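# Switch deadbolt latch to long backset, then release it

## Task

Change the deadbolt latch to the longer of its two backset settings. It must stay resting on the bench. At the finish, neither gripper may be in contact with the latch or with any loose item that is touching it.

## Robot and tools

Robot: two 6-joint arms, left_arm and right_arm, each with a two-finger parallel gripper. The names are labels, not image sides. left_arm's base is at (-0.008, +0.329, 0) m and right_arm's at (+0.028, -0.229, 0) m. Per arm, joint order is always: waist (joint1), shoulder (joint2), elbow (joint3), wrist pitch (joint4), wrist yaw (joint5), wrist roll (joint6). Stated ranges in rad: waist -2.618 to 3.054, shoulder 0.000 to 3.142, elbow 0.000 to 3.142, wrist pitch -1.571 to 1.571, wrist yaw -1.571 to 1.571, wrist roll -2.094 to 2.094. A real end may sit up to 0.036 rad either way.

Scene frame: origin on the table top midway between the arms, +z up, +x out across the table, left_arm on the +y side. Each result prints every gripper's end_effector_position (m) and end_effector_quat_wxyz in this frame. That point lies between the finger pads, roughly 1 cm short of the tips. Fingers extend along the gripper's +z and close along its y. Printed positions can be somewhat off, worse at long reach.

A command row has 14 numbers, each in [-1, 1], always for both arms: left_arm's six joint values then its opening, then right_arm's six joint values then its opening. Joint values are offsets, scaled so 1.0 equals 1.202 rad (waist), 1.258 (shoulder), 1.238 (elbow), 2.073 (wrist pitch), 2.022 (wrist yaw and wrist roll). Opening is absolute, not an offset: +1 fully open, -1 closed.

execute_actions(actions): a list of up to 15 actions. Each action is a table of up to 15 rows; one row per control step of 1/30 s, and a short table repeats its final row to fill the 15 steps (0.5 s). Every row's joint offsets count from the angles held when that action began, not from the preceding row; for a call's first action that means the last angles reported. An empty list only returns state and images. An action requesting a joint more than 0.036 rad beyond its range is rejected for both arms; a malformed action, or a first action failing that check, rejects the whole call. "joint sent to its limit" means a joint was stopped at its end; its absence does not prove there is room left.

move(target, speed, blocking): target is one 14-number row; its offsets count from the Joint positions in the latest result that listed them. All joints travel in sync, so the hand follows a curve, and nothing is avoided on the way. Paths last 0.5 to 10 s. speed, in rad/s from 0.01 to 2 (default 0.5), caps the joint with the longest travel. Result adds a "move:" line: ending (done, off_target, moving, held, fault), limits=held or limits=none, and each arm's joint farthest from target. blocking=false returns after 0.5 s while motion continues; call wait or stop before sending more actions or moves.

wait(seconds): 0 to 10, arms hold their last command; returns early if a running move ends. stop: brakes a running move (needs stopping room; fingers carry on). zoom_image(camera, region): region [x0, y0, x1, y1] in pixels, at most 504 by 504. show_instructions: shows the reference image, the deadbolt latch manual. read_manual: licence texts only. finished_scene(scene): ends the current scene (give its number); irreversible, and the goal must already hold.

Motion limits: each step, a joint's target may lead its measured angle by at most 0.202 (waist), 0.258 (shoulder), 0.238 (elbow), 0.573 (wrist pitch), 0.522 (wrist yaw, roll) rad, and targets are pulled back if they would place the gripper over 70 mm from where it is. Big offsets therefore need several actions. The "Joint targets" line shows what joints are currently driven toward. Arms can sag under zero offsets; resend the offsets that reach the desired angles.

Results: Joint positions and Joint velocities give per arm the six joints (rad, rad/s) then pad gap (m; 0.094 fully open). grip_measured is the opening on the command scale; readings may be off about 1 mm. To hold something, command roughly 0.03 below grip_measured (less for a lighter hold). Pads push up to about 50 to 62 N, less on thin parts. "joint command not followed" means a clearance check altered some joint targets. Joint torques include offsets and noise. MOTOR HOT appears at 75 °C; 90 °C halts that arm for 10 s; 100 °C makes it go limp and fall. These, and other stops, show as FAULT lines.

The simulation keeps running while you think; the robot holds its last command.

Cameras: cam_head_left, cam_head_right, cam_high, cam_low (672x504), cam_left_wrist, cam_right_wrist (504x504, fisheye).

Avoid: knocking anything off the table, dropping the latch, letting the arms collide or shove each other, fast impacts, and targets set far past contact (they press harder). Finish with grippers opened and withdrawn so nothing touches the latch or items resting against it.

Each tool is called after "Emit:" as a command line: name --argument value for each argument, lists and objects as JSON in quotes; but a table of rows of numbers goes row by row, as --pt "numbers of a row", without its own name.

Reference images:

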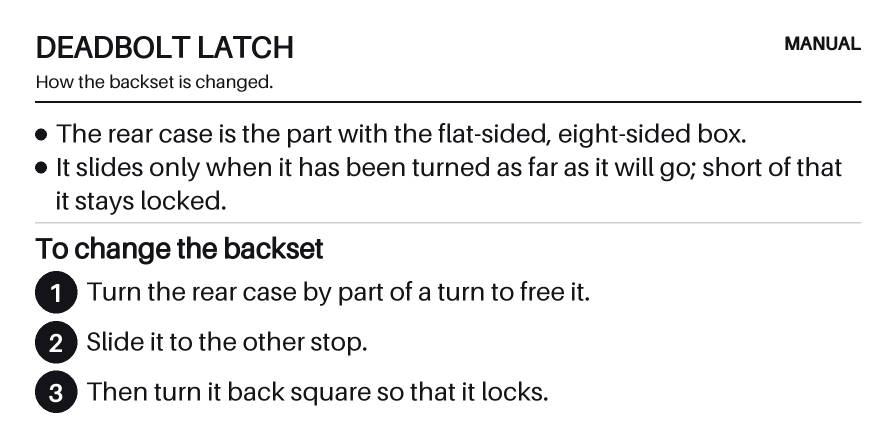

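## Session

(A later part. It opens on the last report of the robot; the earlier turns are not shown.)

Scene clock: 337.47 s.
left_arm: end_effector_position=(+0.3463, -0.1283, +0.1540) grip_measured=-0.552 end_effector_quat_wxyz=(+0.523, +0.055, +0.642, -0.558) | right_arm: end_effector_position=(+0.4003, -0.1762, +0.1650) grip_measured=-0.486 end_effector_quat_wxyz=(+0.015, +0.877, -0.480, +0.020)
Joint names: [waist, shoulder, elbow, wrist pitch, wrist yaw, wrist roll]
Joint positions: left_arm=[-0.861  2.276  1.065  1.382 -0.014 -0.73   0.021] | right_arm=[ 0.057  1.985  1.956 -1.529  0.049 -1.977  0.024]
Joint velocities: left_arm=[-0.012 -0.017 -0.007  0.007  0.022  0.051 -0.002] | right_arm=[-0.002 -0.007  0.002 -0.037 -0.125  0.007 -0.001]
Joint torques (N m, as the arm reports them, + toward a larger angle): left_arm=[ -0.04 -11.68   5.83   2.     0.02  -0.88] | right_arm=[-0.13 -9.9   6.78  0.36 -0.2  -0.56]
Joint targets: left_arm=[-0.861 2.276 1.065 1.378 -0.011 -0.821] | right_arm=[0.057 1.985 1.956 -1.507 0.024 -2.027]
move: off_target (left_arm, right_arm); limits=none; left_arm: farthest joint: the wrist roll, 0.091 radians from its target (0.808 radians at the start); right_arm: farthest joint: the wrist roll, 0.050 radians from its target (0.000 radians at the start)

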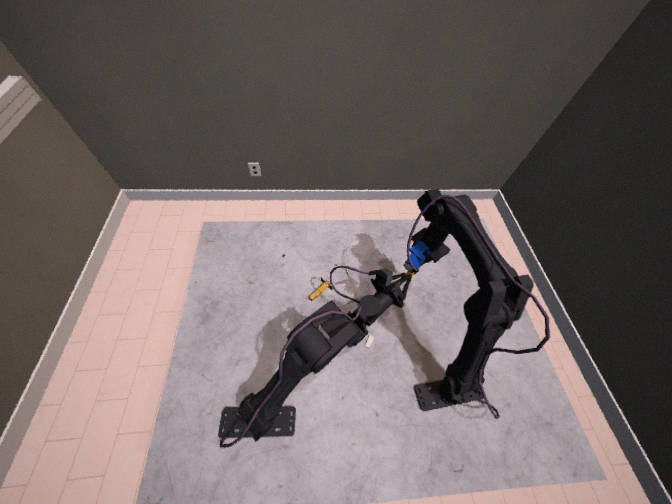

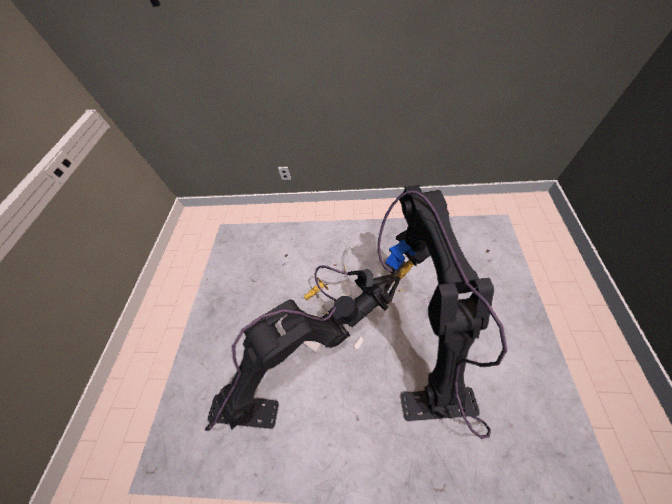

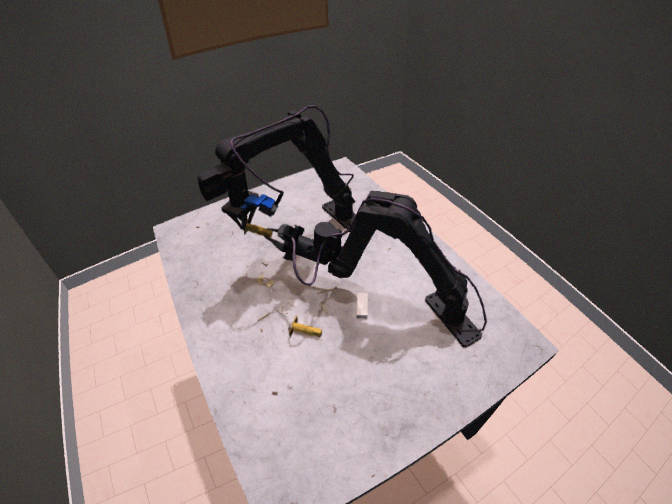

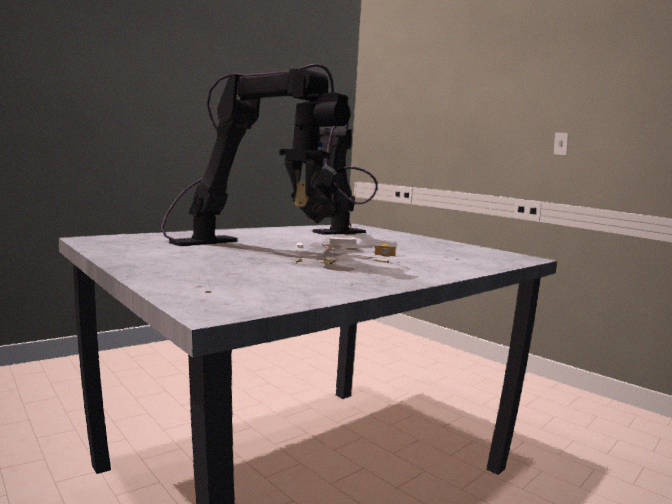

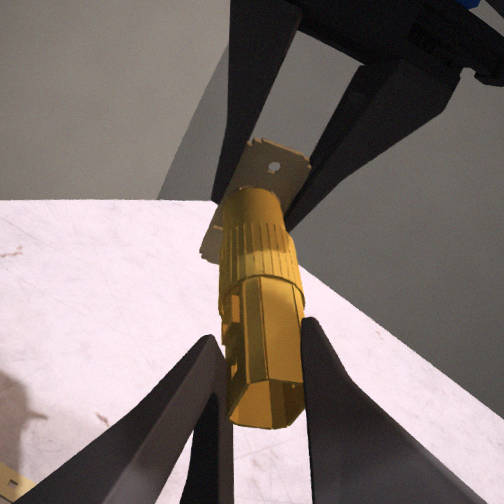

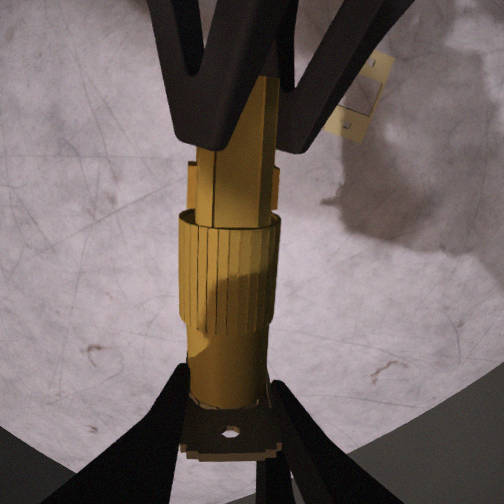

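Emit:
execute_actions --actions '[[[0,0,0,0,0,0.04,0,0,0,0,0,0,0,-0.53]],[[0,0,0,0,0,0,0.1,0,0,0,0,0,0,-0.53]]]'

Emit:
move --target '[0,0.02,0.05,-0.012,0,-0.455,0.1, 0,0,0,0,0,0,-0.53]' --speed 0.6

Scene clock: 350.33 s.
left_arm: end_effector_position=(+0.3463, -0.1284, +0.1540) grip_measured=+0.098 end_effector_quat_wxyz=(+0.541, +0.076, +0.639, -0.541) | right_arm: end_effector_position=(+0.4011, -0.1762, +0.1651) grip_measured=-0.486 end_effector_quat_wxyz=(+0.014, +0.876, -0.481, +0.022)
Joint names: [waist, shoulder, elbow, wrist pitch, wrist yaw, wrist roll]
Joint positions: left_arm=[-0.861  2.276  1.065  1.382 -0.013 -0.664  0.052] | right_arm=[ 0.057  1.985  1.956 -1.526  0.05  -1.976  0.024]
Joint velocities: left_arm=[-0.002 -0.017 -0.002 -0.007 -0.022 -0.051  0.   ] | right_arm=[-0.022  0.002 -0.007 -0.037  0.022 -0.095  0.001]
Joint torques (N m, as the arm reports them, + toward a larger angle): left_arm=[  0.01 -11.69   5.82   2.06  -0.01  -0.04] | right_arm=[ 0.01 -9.67  6.71  0.13  0.05  0.02]
Joint targets: left_arm=[-0.861 2.276 1.065 1.382 -0.013 -0.664] | right_arm=[0.057 1.985 1.956 -1.527 0.050 -1.976]

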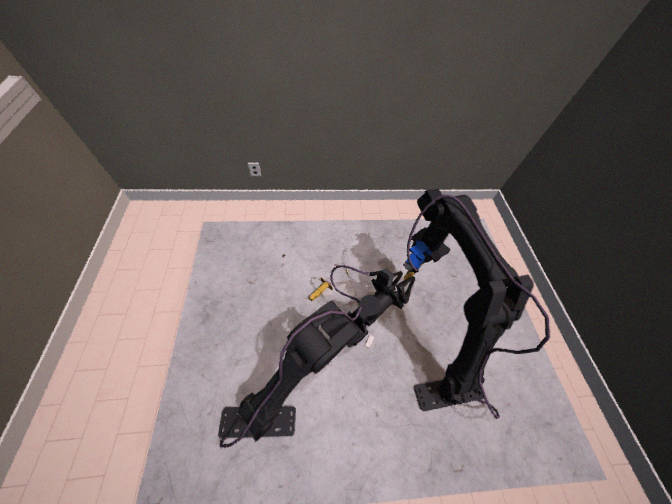

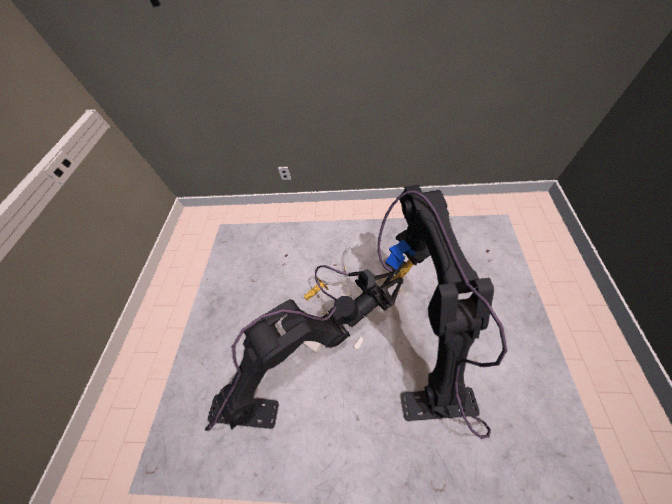

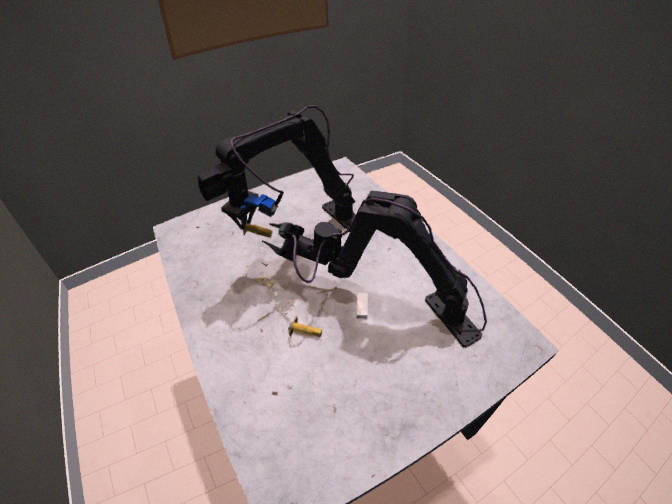

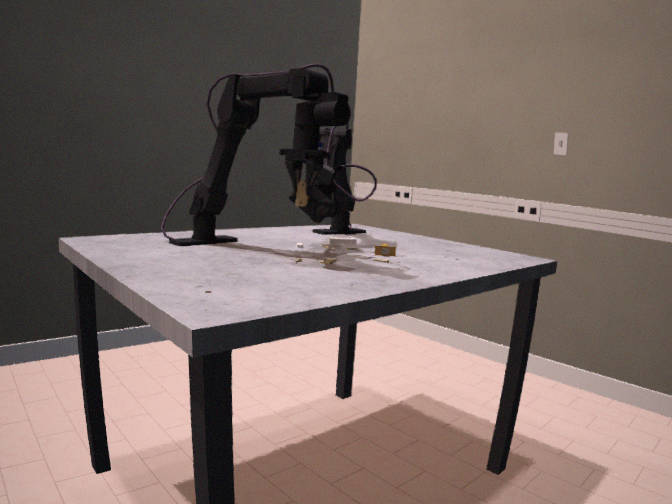

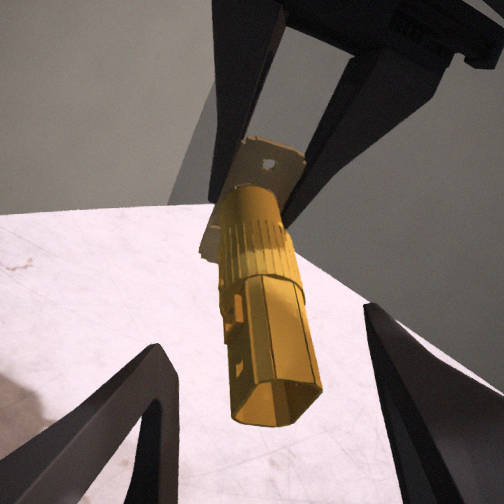

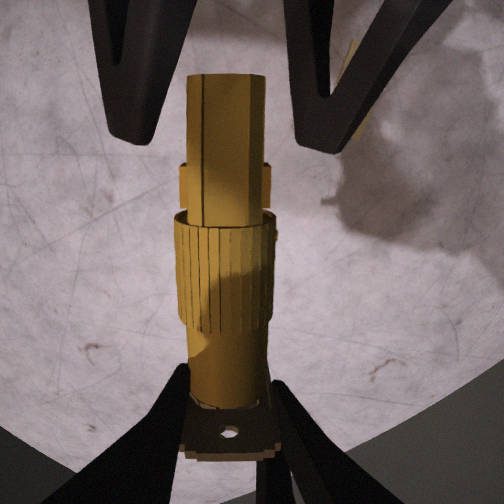

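Scene clock: 352.70 s.
left_arm: end_effector_position=(+0.3507, -0.1341, +0.1579) grip_measured=+0.098 end_effector_quat_wxyz=(-0.248, +0.212, -0.603, +0.728) | right_arm: end_effector_position=(+0.4015, -0.1761, +0.1651) grip_measured=-0.486 end_effector_quat_wxyz=(+0.014, +0.876, -0.481, +0.022)
Joint names: [waist, shoulder, elbow, wrist pitch, wrist yaw, wrist roll]
Joint positions: left_arm=[-0.861  2.29   1.103  1.37  -0.013 -1.577  0.052] | right_arm=[ 0.057  1.985  1.956 -1.524  0.05  -1.976  0.024]
Joint velocities: left_arm=[-0.002  0.002  0.002 -0.051 -0.007  0.022 -0.001] | right_arm=[ 0.002  0.002 -0.002  0.051  0.037 -0.007 -0.001]
Joint torques (N m, as the arm reports them, + toward a larger angle): left_arm=[  0.   -11.06   7.97   1.89  -0.01  -0.07] | right_arm=[ 0.13 -9.64  6.82  0.18  0.06  0.02]
Joint targets: left_arm=[-0.861 2.301 1.127 1.357 -0.013 -1.584] | right_arm=[0.057 1.985 1.956 -1.526 0.050 -1.976]
move: off_target (left_arm); limits=none; left_arm: farthest joint: the elbow, 0.023 radians from its target (0.062 radians at the start); right_arm: farthest joint: the wrist pitch, 0.002 radians from its target (0.000 radians at the start)

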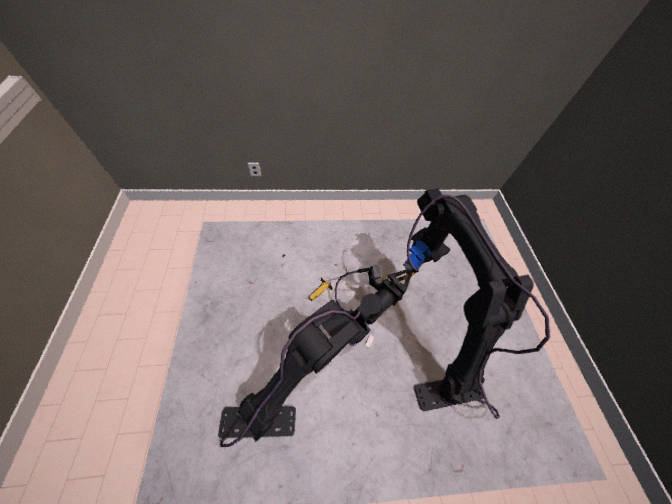

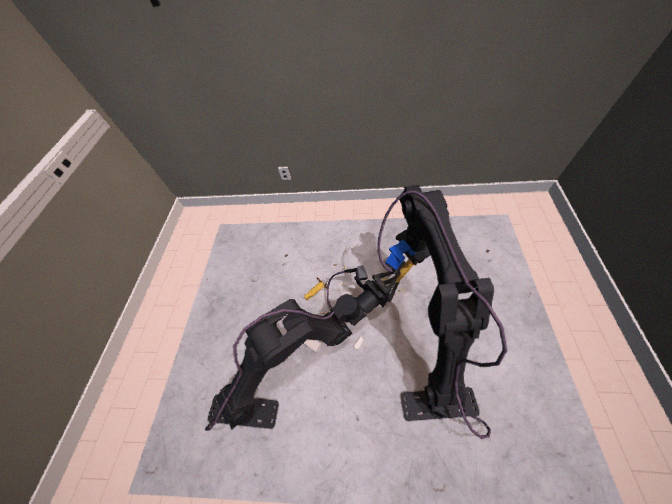

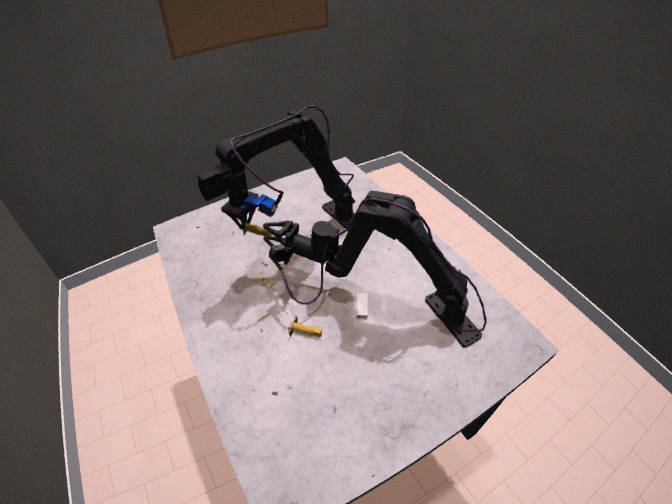

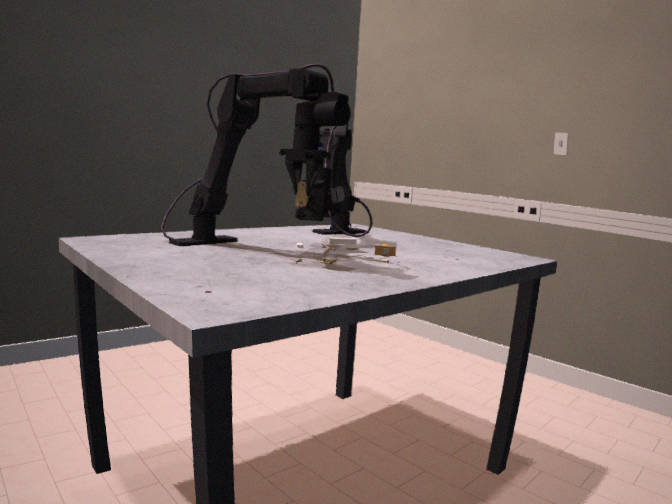

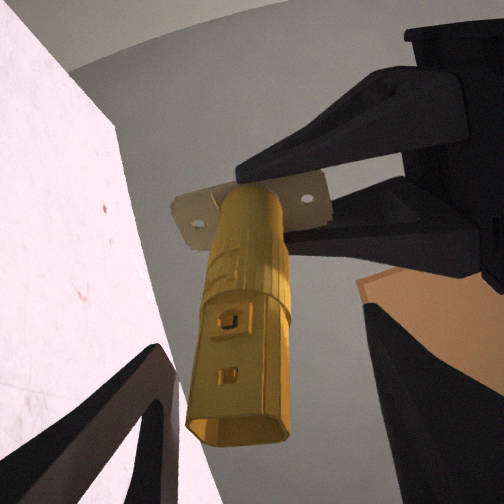

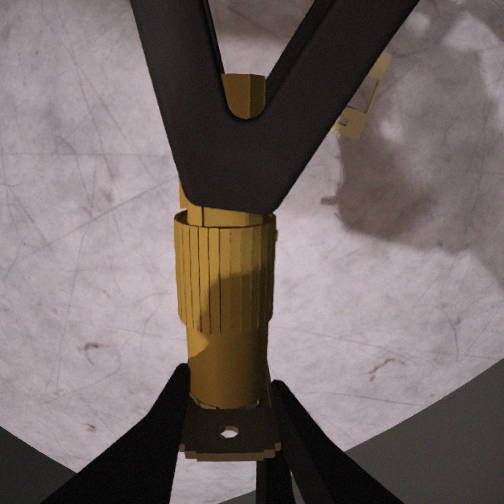

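Emit:
execute_actions --actions '[[[0,0.022,0,0,0,0,0.1,0,0,0,0,0,0,-0.53]],[[0,0,0,0,0,0,-0.3,0,0,0,0,0,0,-0.53]],[[0,0,0,0,0,0,-0.6,0,0,0,0,0,0,-0.53]],[[0,0,0,0,0,0,-0.6,0,0,0,0,0,0,-0.53]]]'

Emit:
move --target '[0,0,0,0,0,0.3,-0.6, 0,0,0,0,0,0,-0.53]' --speed 0.3

Scene clock: 360.93 s.
left_arm: end_effector_position=(+0.3506, -0.1340, +0.1510) grip_measured=-0.551 end_effector_quat_wxyz=(-0.248, +0.212, -0.603, +0.728) | right_arm: end_effector_position=(+0.4025, -0.1759, +0.1651) grip_measured=-0.486 end_effector_quat_wxyz=(+0.013, +0.876, -0.481, +0.024)
Joint names: [waist, shoulder, elbow, wrist pitch, wrist yaw, wrist roll]
Joint positions: left_arm=[-0.861  2.312  1.103  1.391 -0.013 -1.578  0.021] | right_arm=[ 0.057  1.985  1.956 -1.52   0.049 -1.976  0.024]
Joint velocities: left_arm=[ 0.007 -0.017 -0.012  0.022  0.022 -0.081 -0.001] | right_arm=[-0.012 -0.012  0.007  0.022 -0.037 -0.022  0.001]
Joint torques (N m, as the arm reports them, + toward a larger angle): left_arm=[ -0.04 -11.99   5.85   2.02  -0.01  -0.04] | right_arm=[-0.04 -9.78  6.8   0.23  0.02  0.  ]
Joint targets: left_arm=[-0.861 2.312 1.103 1.391 -0.013 -1.578] | right_arm=[0.057 1.985 1.956 -1.520 0.049 -1.976]

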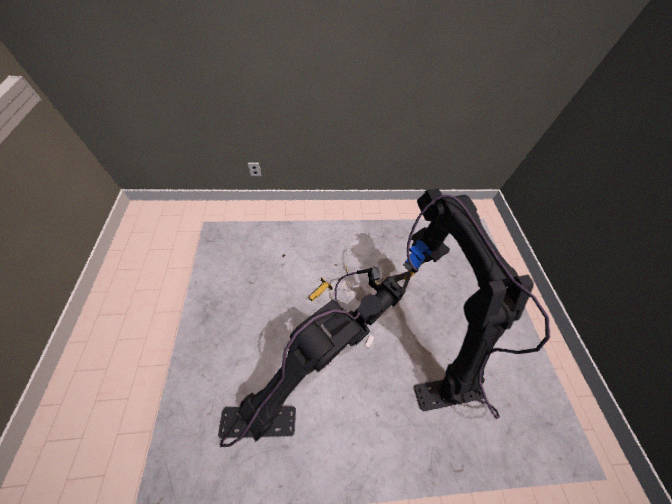

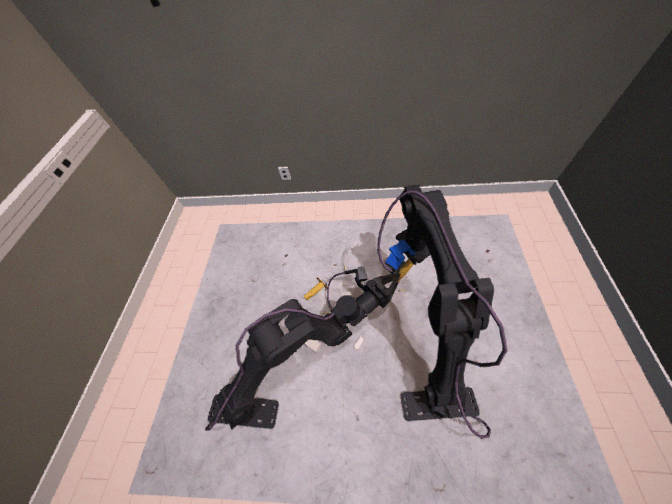

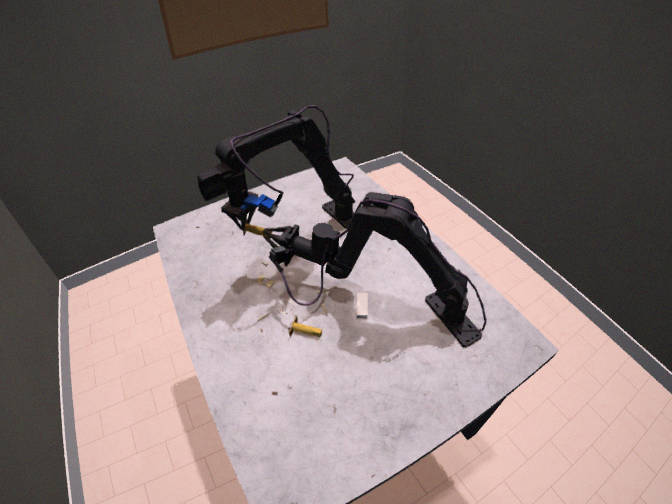

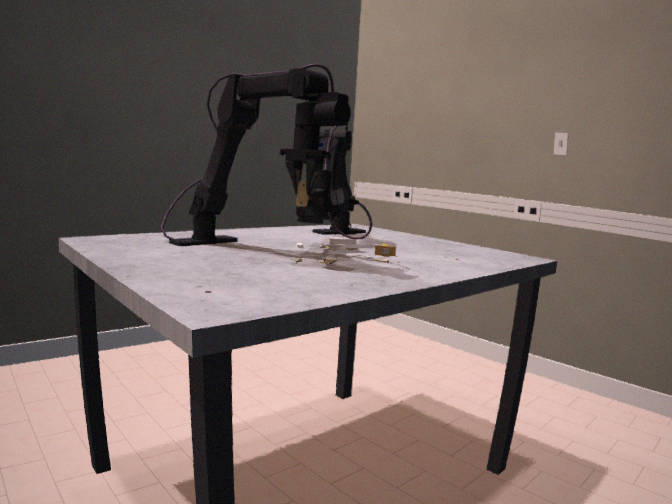

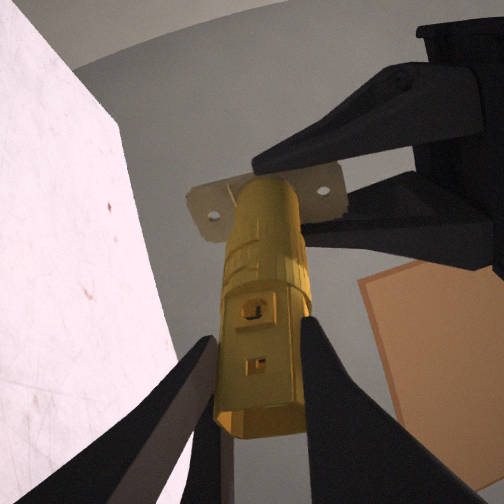

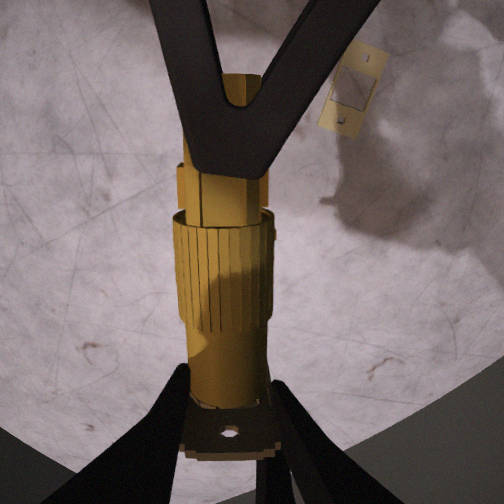

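Scene clock: 363.63 s.
left_arm: end_effector_position=(+0.3516, -0.1334, +0.1498) grip_measured=-0.551 end_effector_quat_wxyz=(+0.449, -0.031, +0.640, -0.622) | right_arm: end_effector_position=(+0.4029, -0.1758, +0.1651) grip_measured=-0.486 end_effector_quat_wxyz=(+0.012, +0.876, -0.481, +0.024)
Joint names: [waist, shoulder, elbow, wrist pitch, wrist yaw, wrist roll]
Joint positions: left_arm=[-0.861  2.312  1.103  1.387 -0.02  -0.991  0.021] | right_arm=[ 0.057  1.985  1.956 -1.519  0.049 -1.976  0.024]
Joint velocities: left_arm=[-0.002  0.002 -0.007  0.022 -0.037  0.037  0.001] | right_arm=[-0.002 -0.017 -0.017 -0.007 -0.066  0.081  0.   ]
Joint torques (N m, as the arm reports them, + toward a larger angle): left_arm=[ -0.01 -12.     5.79   2.09   0.05   0.09] | right_arm=[ 0.1  -9.82  6.79  0.19  0.01  0.  ]
Joint targets: left_arm=[-0.861 2.312 1.103 1.391 -0.013 -0.971] | right_arm=[0.057 1.985 1.956 -1.520 0.049 -1.976]
move: done; limits=none; left_arm: farthest joint: the wrist roll, 0.019 radians from its target (0.607 radians at the start); right_arm: farthest joint: the wrist pitch, 0.001 radians from its target (0.000 radians at the start)

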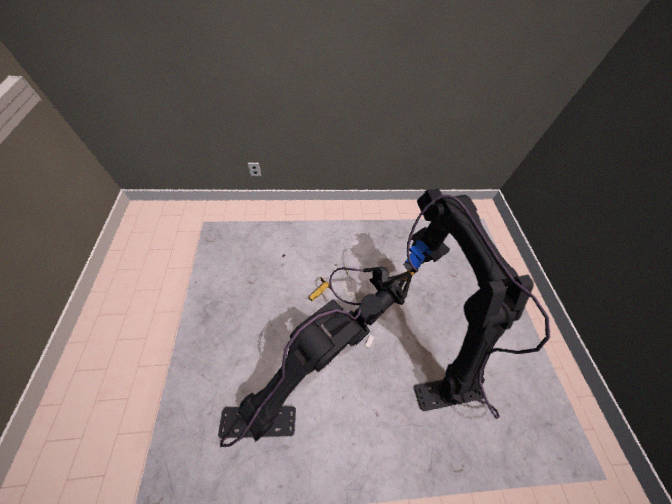

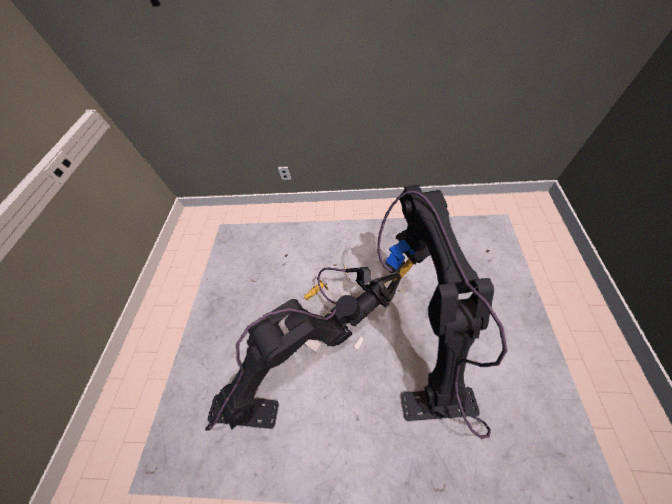

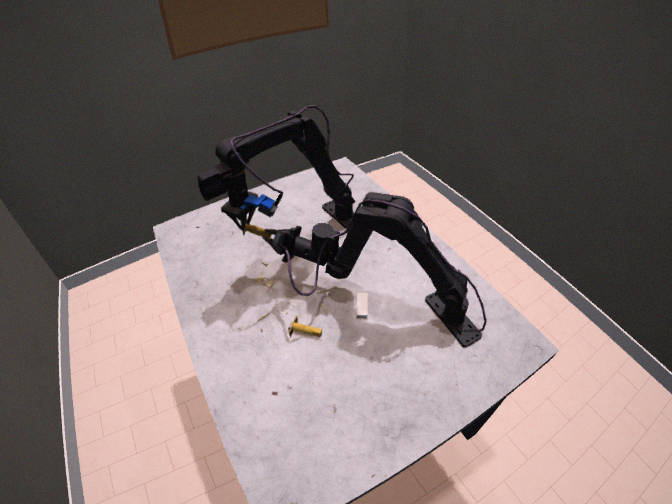

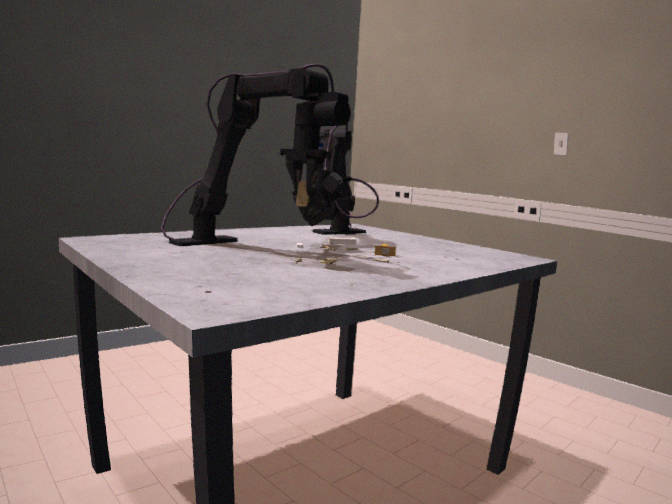

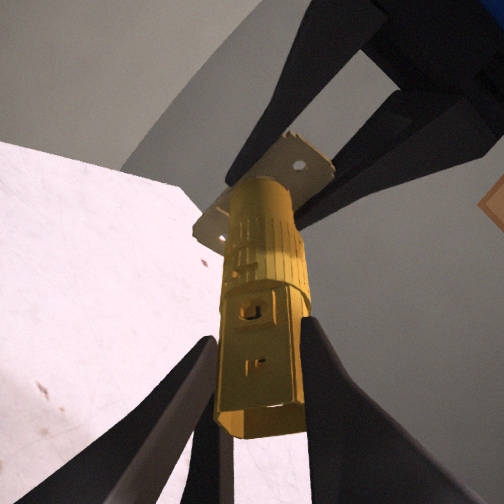

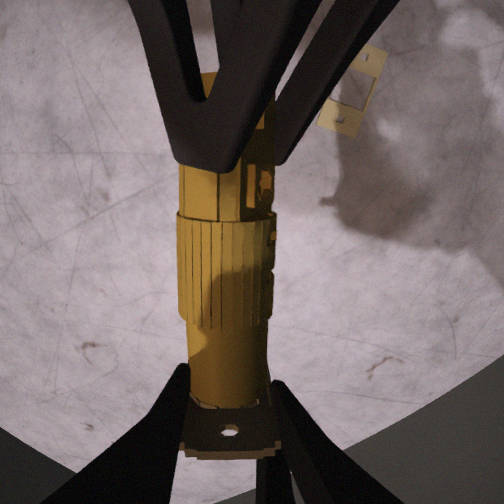

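Turns freely. Continue to the stop.

Emit:
move --target '[0,0,0,0,0,0.3,-0.6, 0,0,0,0,0,0,-0.53]' --speed 0.3

Emit:
zoom_image --camera "cam_left_wrist" --region '[170,130,370,350]'

Scene clock: 370.80 s.
left_arm: end_effector_position=(+0.3554, -0.1306, +0.1484) grip_measured=-0.552 end_effector_quat_wxyz=(+0.606, +0.137, +0.629, -0.467) | right_arm: end_effector_position=(+0.4057, -0.1739, +0.1651) grip_measured=-0.486 end_effector_quat_wxyz=(+0.005, +0.872, -0.489, +0.027)
Joint names: [waist, shoulder, elbow, wrist pitch, wrist yaw, wrist roll]
Joint positions: left_arm=[-0.861  2.312  1.103  1.381 -0.047 -0.435  0.021] | right_arm=[ 0.057  1.985  1.956 -1.506  0.041 -1.958  0.024]
Joint velocities: left_arm=[ 0.007 -0.012  0.017  0.022 -0.007 -0.022 -0.001] | right_arm=[-0.012 -0.017 -0.007 -0.095 -0.022 -0.007 -0.001]
Joint torques (N m, as the arm reports them, + toward a larger angle): left_arm=[ -0.04 -11.99   5.81   2.09   0.15   0.49] | right_arm=[-0.06 -9.72  6.87  0.06  0.08 -0.16]
Joint targets: left_arm=[-0.861 2.312 1.103 1.386 -0.020 -0.384] | right_arm=[0.057 1.985 1.956 -1.519 0.049 -1.976]
move: off_target (left_arm); limits=none; left_arm: farthest joint: the wrist roll, 0.051 radians from its target (0.606 radians at the start); right_arm: farthest joint: the wrist roll, 0.018 radians from its target (0.000 radians at the start)

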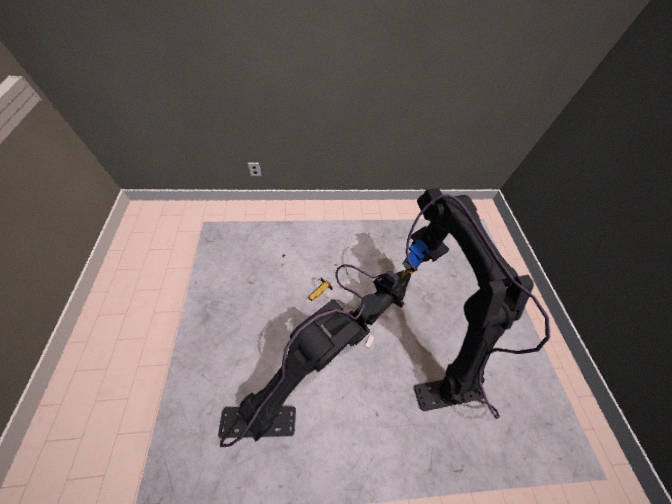

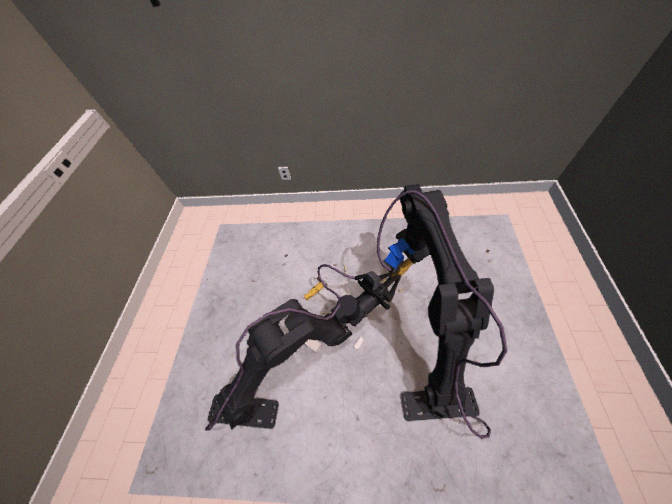

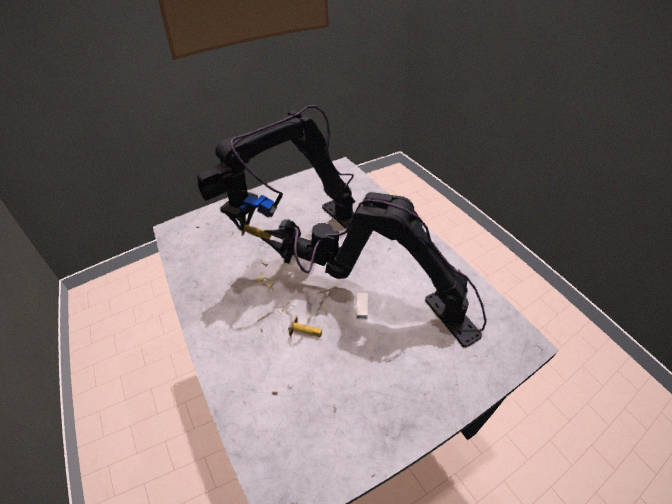

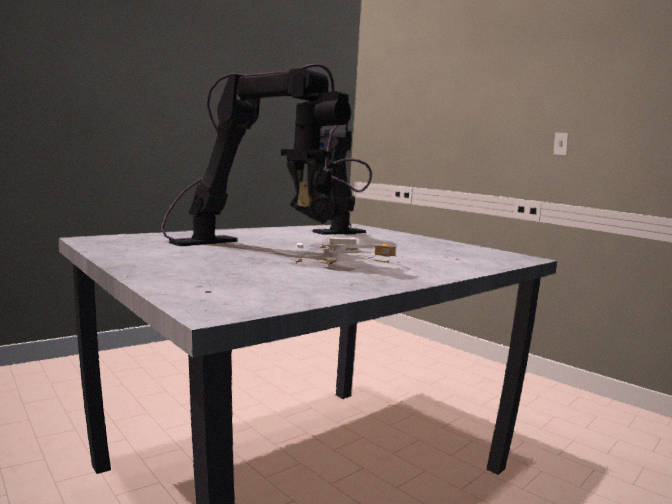

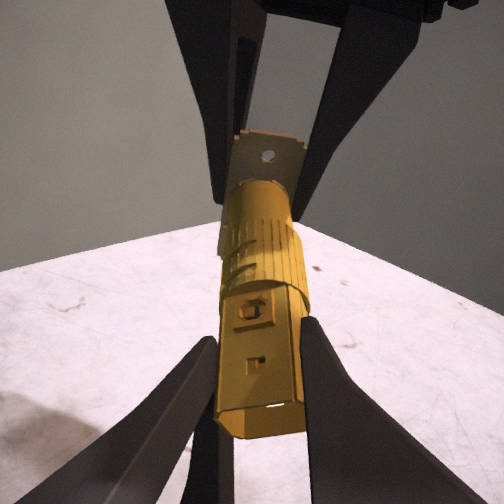

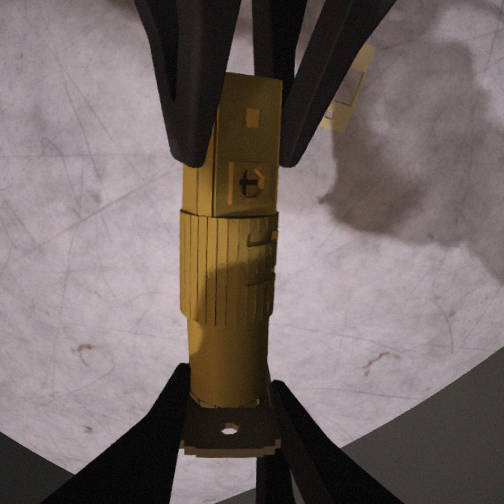

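Region (170, 130, 370, 350) of cam_left_wrist's 504x504 image, scaled by 2.291, with more detail than that image has; it fills the left 458 columns of this view, and the rest is white.

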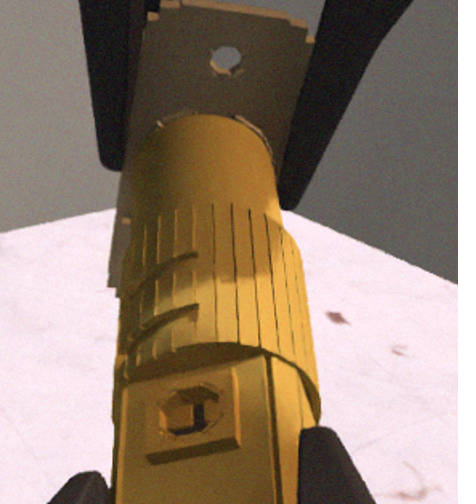

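Emit:
move --target '[0,-0.03,-0.05,0.012,0,0.04,-0.6, 0,0,0,0,0,0,-0.53]' --speed 0.05

Scene clock: 378.53 s.
left_arm: end_effector_position=(+0.3535, -0.1227, +0.1484) grip_measured=-0.552 end_effector_quat_wxyz=(+0.616, +0.139, +0.629, -0.454) | right_arm: end_effector_position=(+0.4045, -0.1659, +0.1650) grip_measured=-0.486 end_effector_quat_wxyz=(-0.010, +0.873, -0.488, +0.015)
Joint names: [waist, shoulder, elbow, wrist pitch, wrist yaw, wrist roll]
Joint positions: left_arm=[-0.861  2.294  1.067  1.398 -0.065 -0.407  0.021] | right_arm=[ 0.06   1.985  1.956 -1.506  0.003 -1.957  0.024]
Joint velocities: left_arm=[ 0.002  0.002  0.012  0.007  0.007 -0.037  0.001] | right_arm=[-0.007 -0.027  0.007  0.007 -0.051 -0.022 -0.   ]
Joint torques (N m, as the arm reports them, + toward a larger angle): left_arm=[ -0.03 -13.41   3.6    2.12   0.14   0.46] | right_arm=[-0.29 -9.75  6.93  0.22  0.34  0.02]
Joint targets: left_arm=[-0.861 2.274 1.042 1.406 -0.046 -0.354] | right_arm=[0.057 1.985 1.956 -1.506 0.041 -1.958]
move: off_target (left_arm, right_arm); limits=none; left_arm: farthest joint: the wrist roll, 0.053 radians from its target (0.081 radians at the start); right_arm: farthest joint: the wrist yaw, 0.038 radians from its target (0.000 radians at the start)

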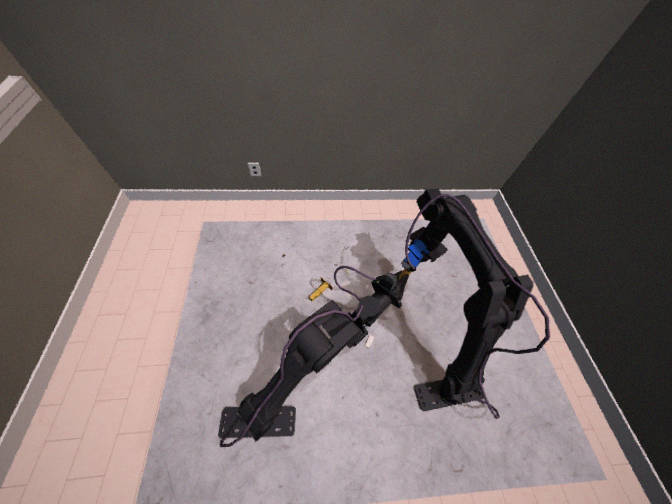

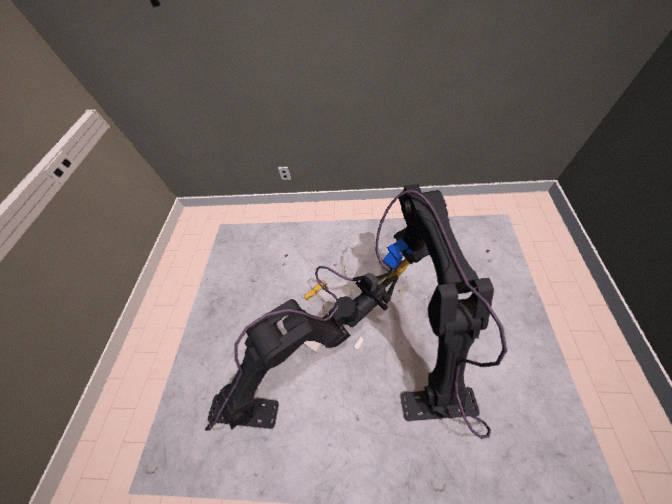

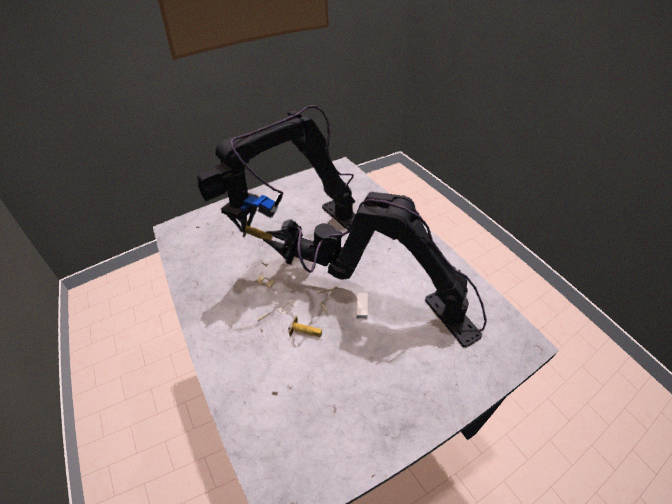

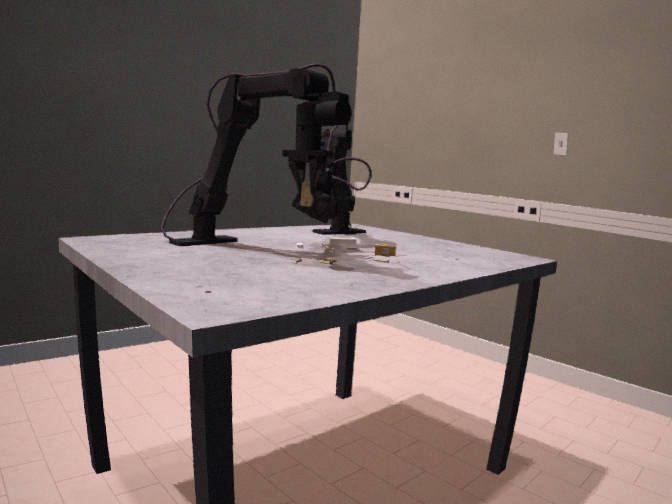

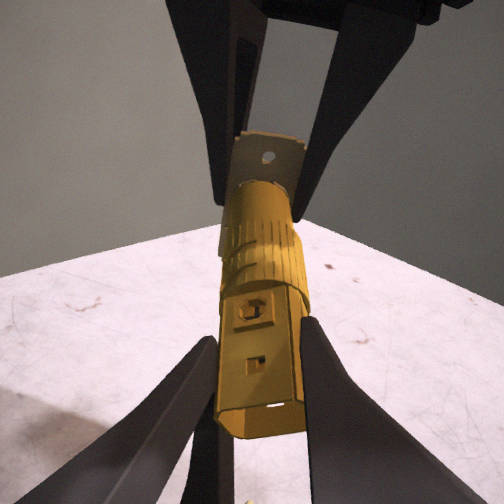

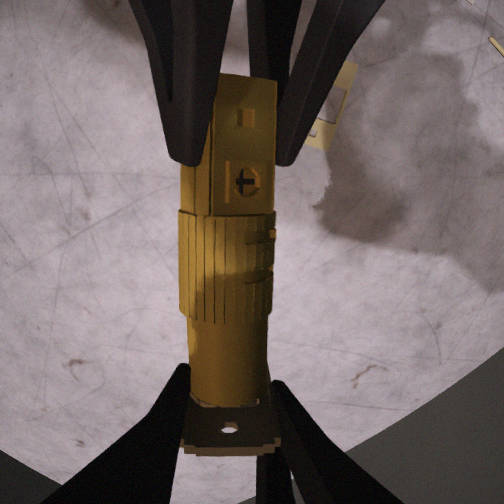

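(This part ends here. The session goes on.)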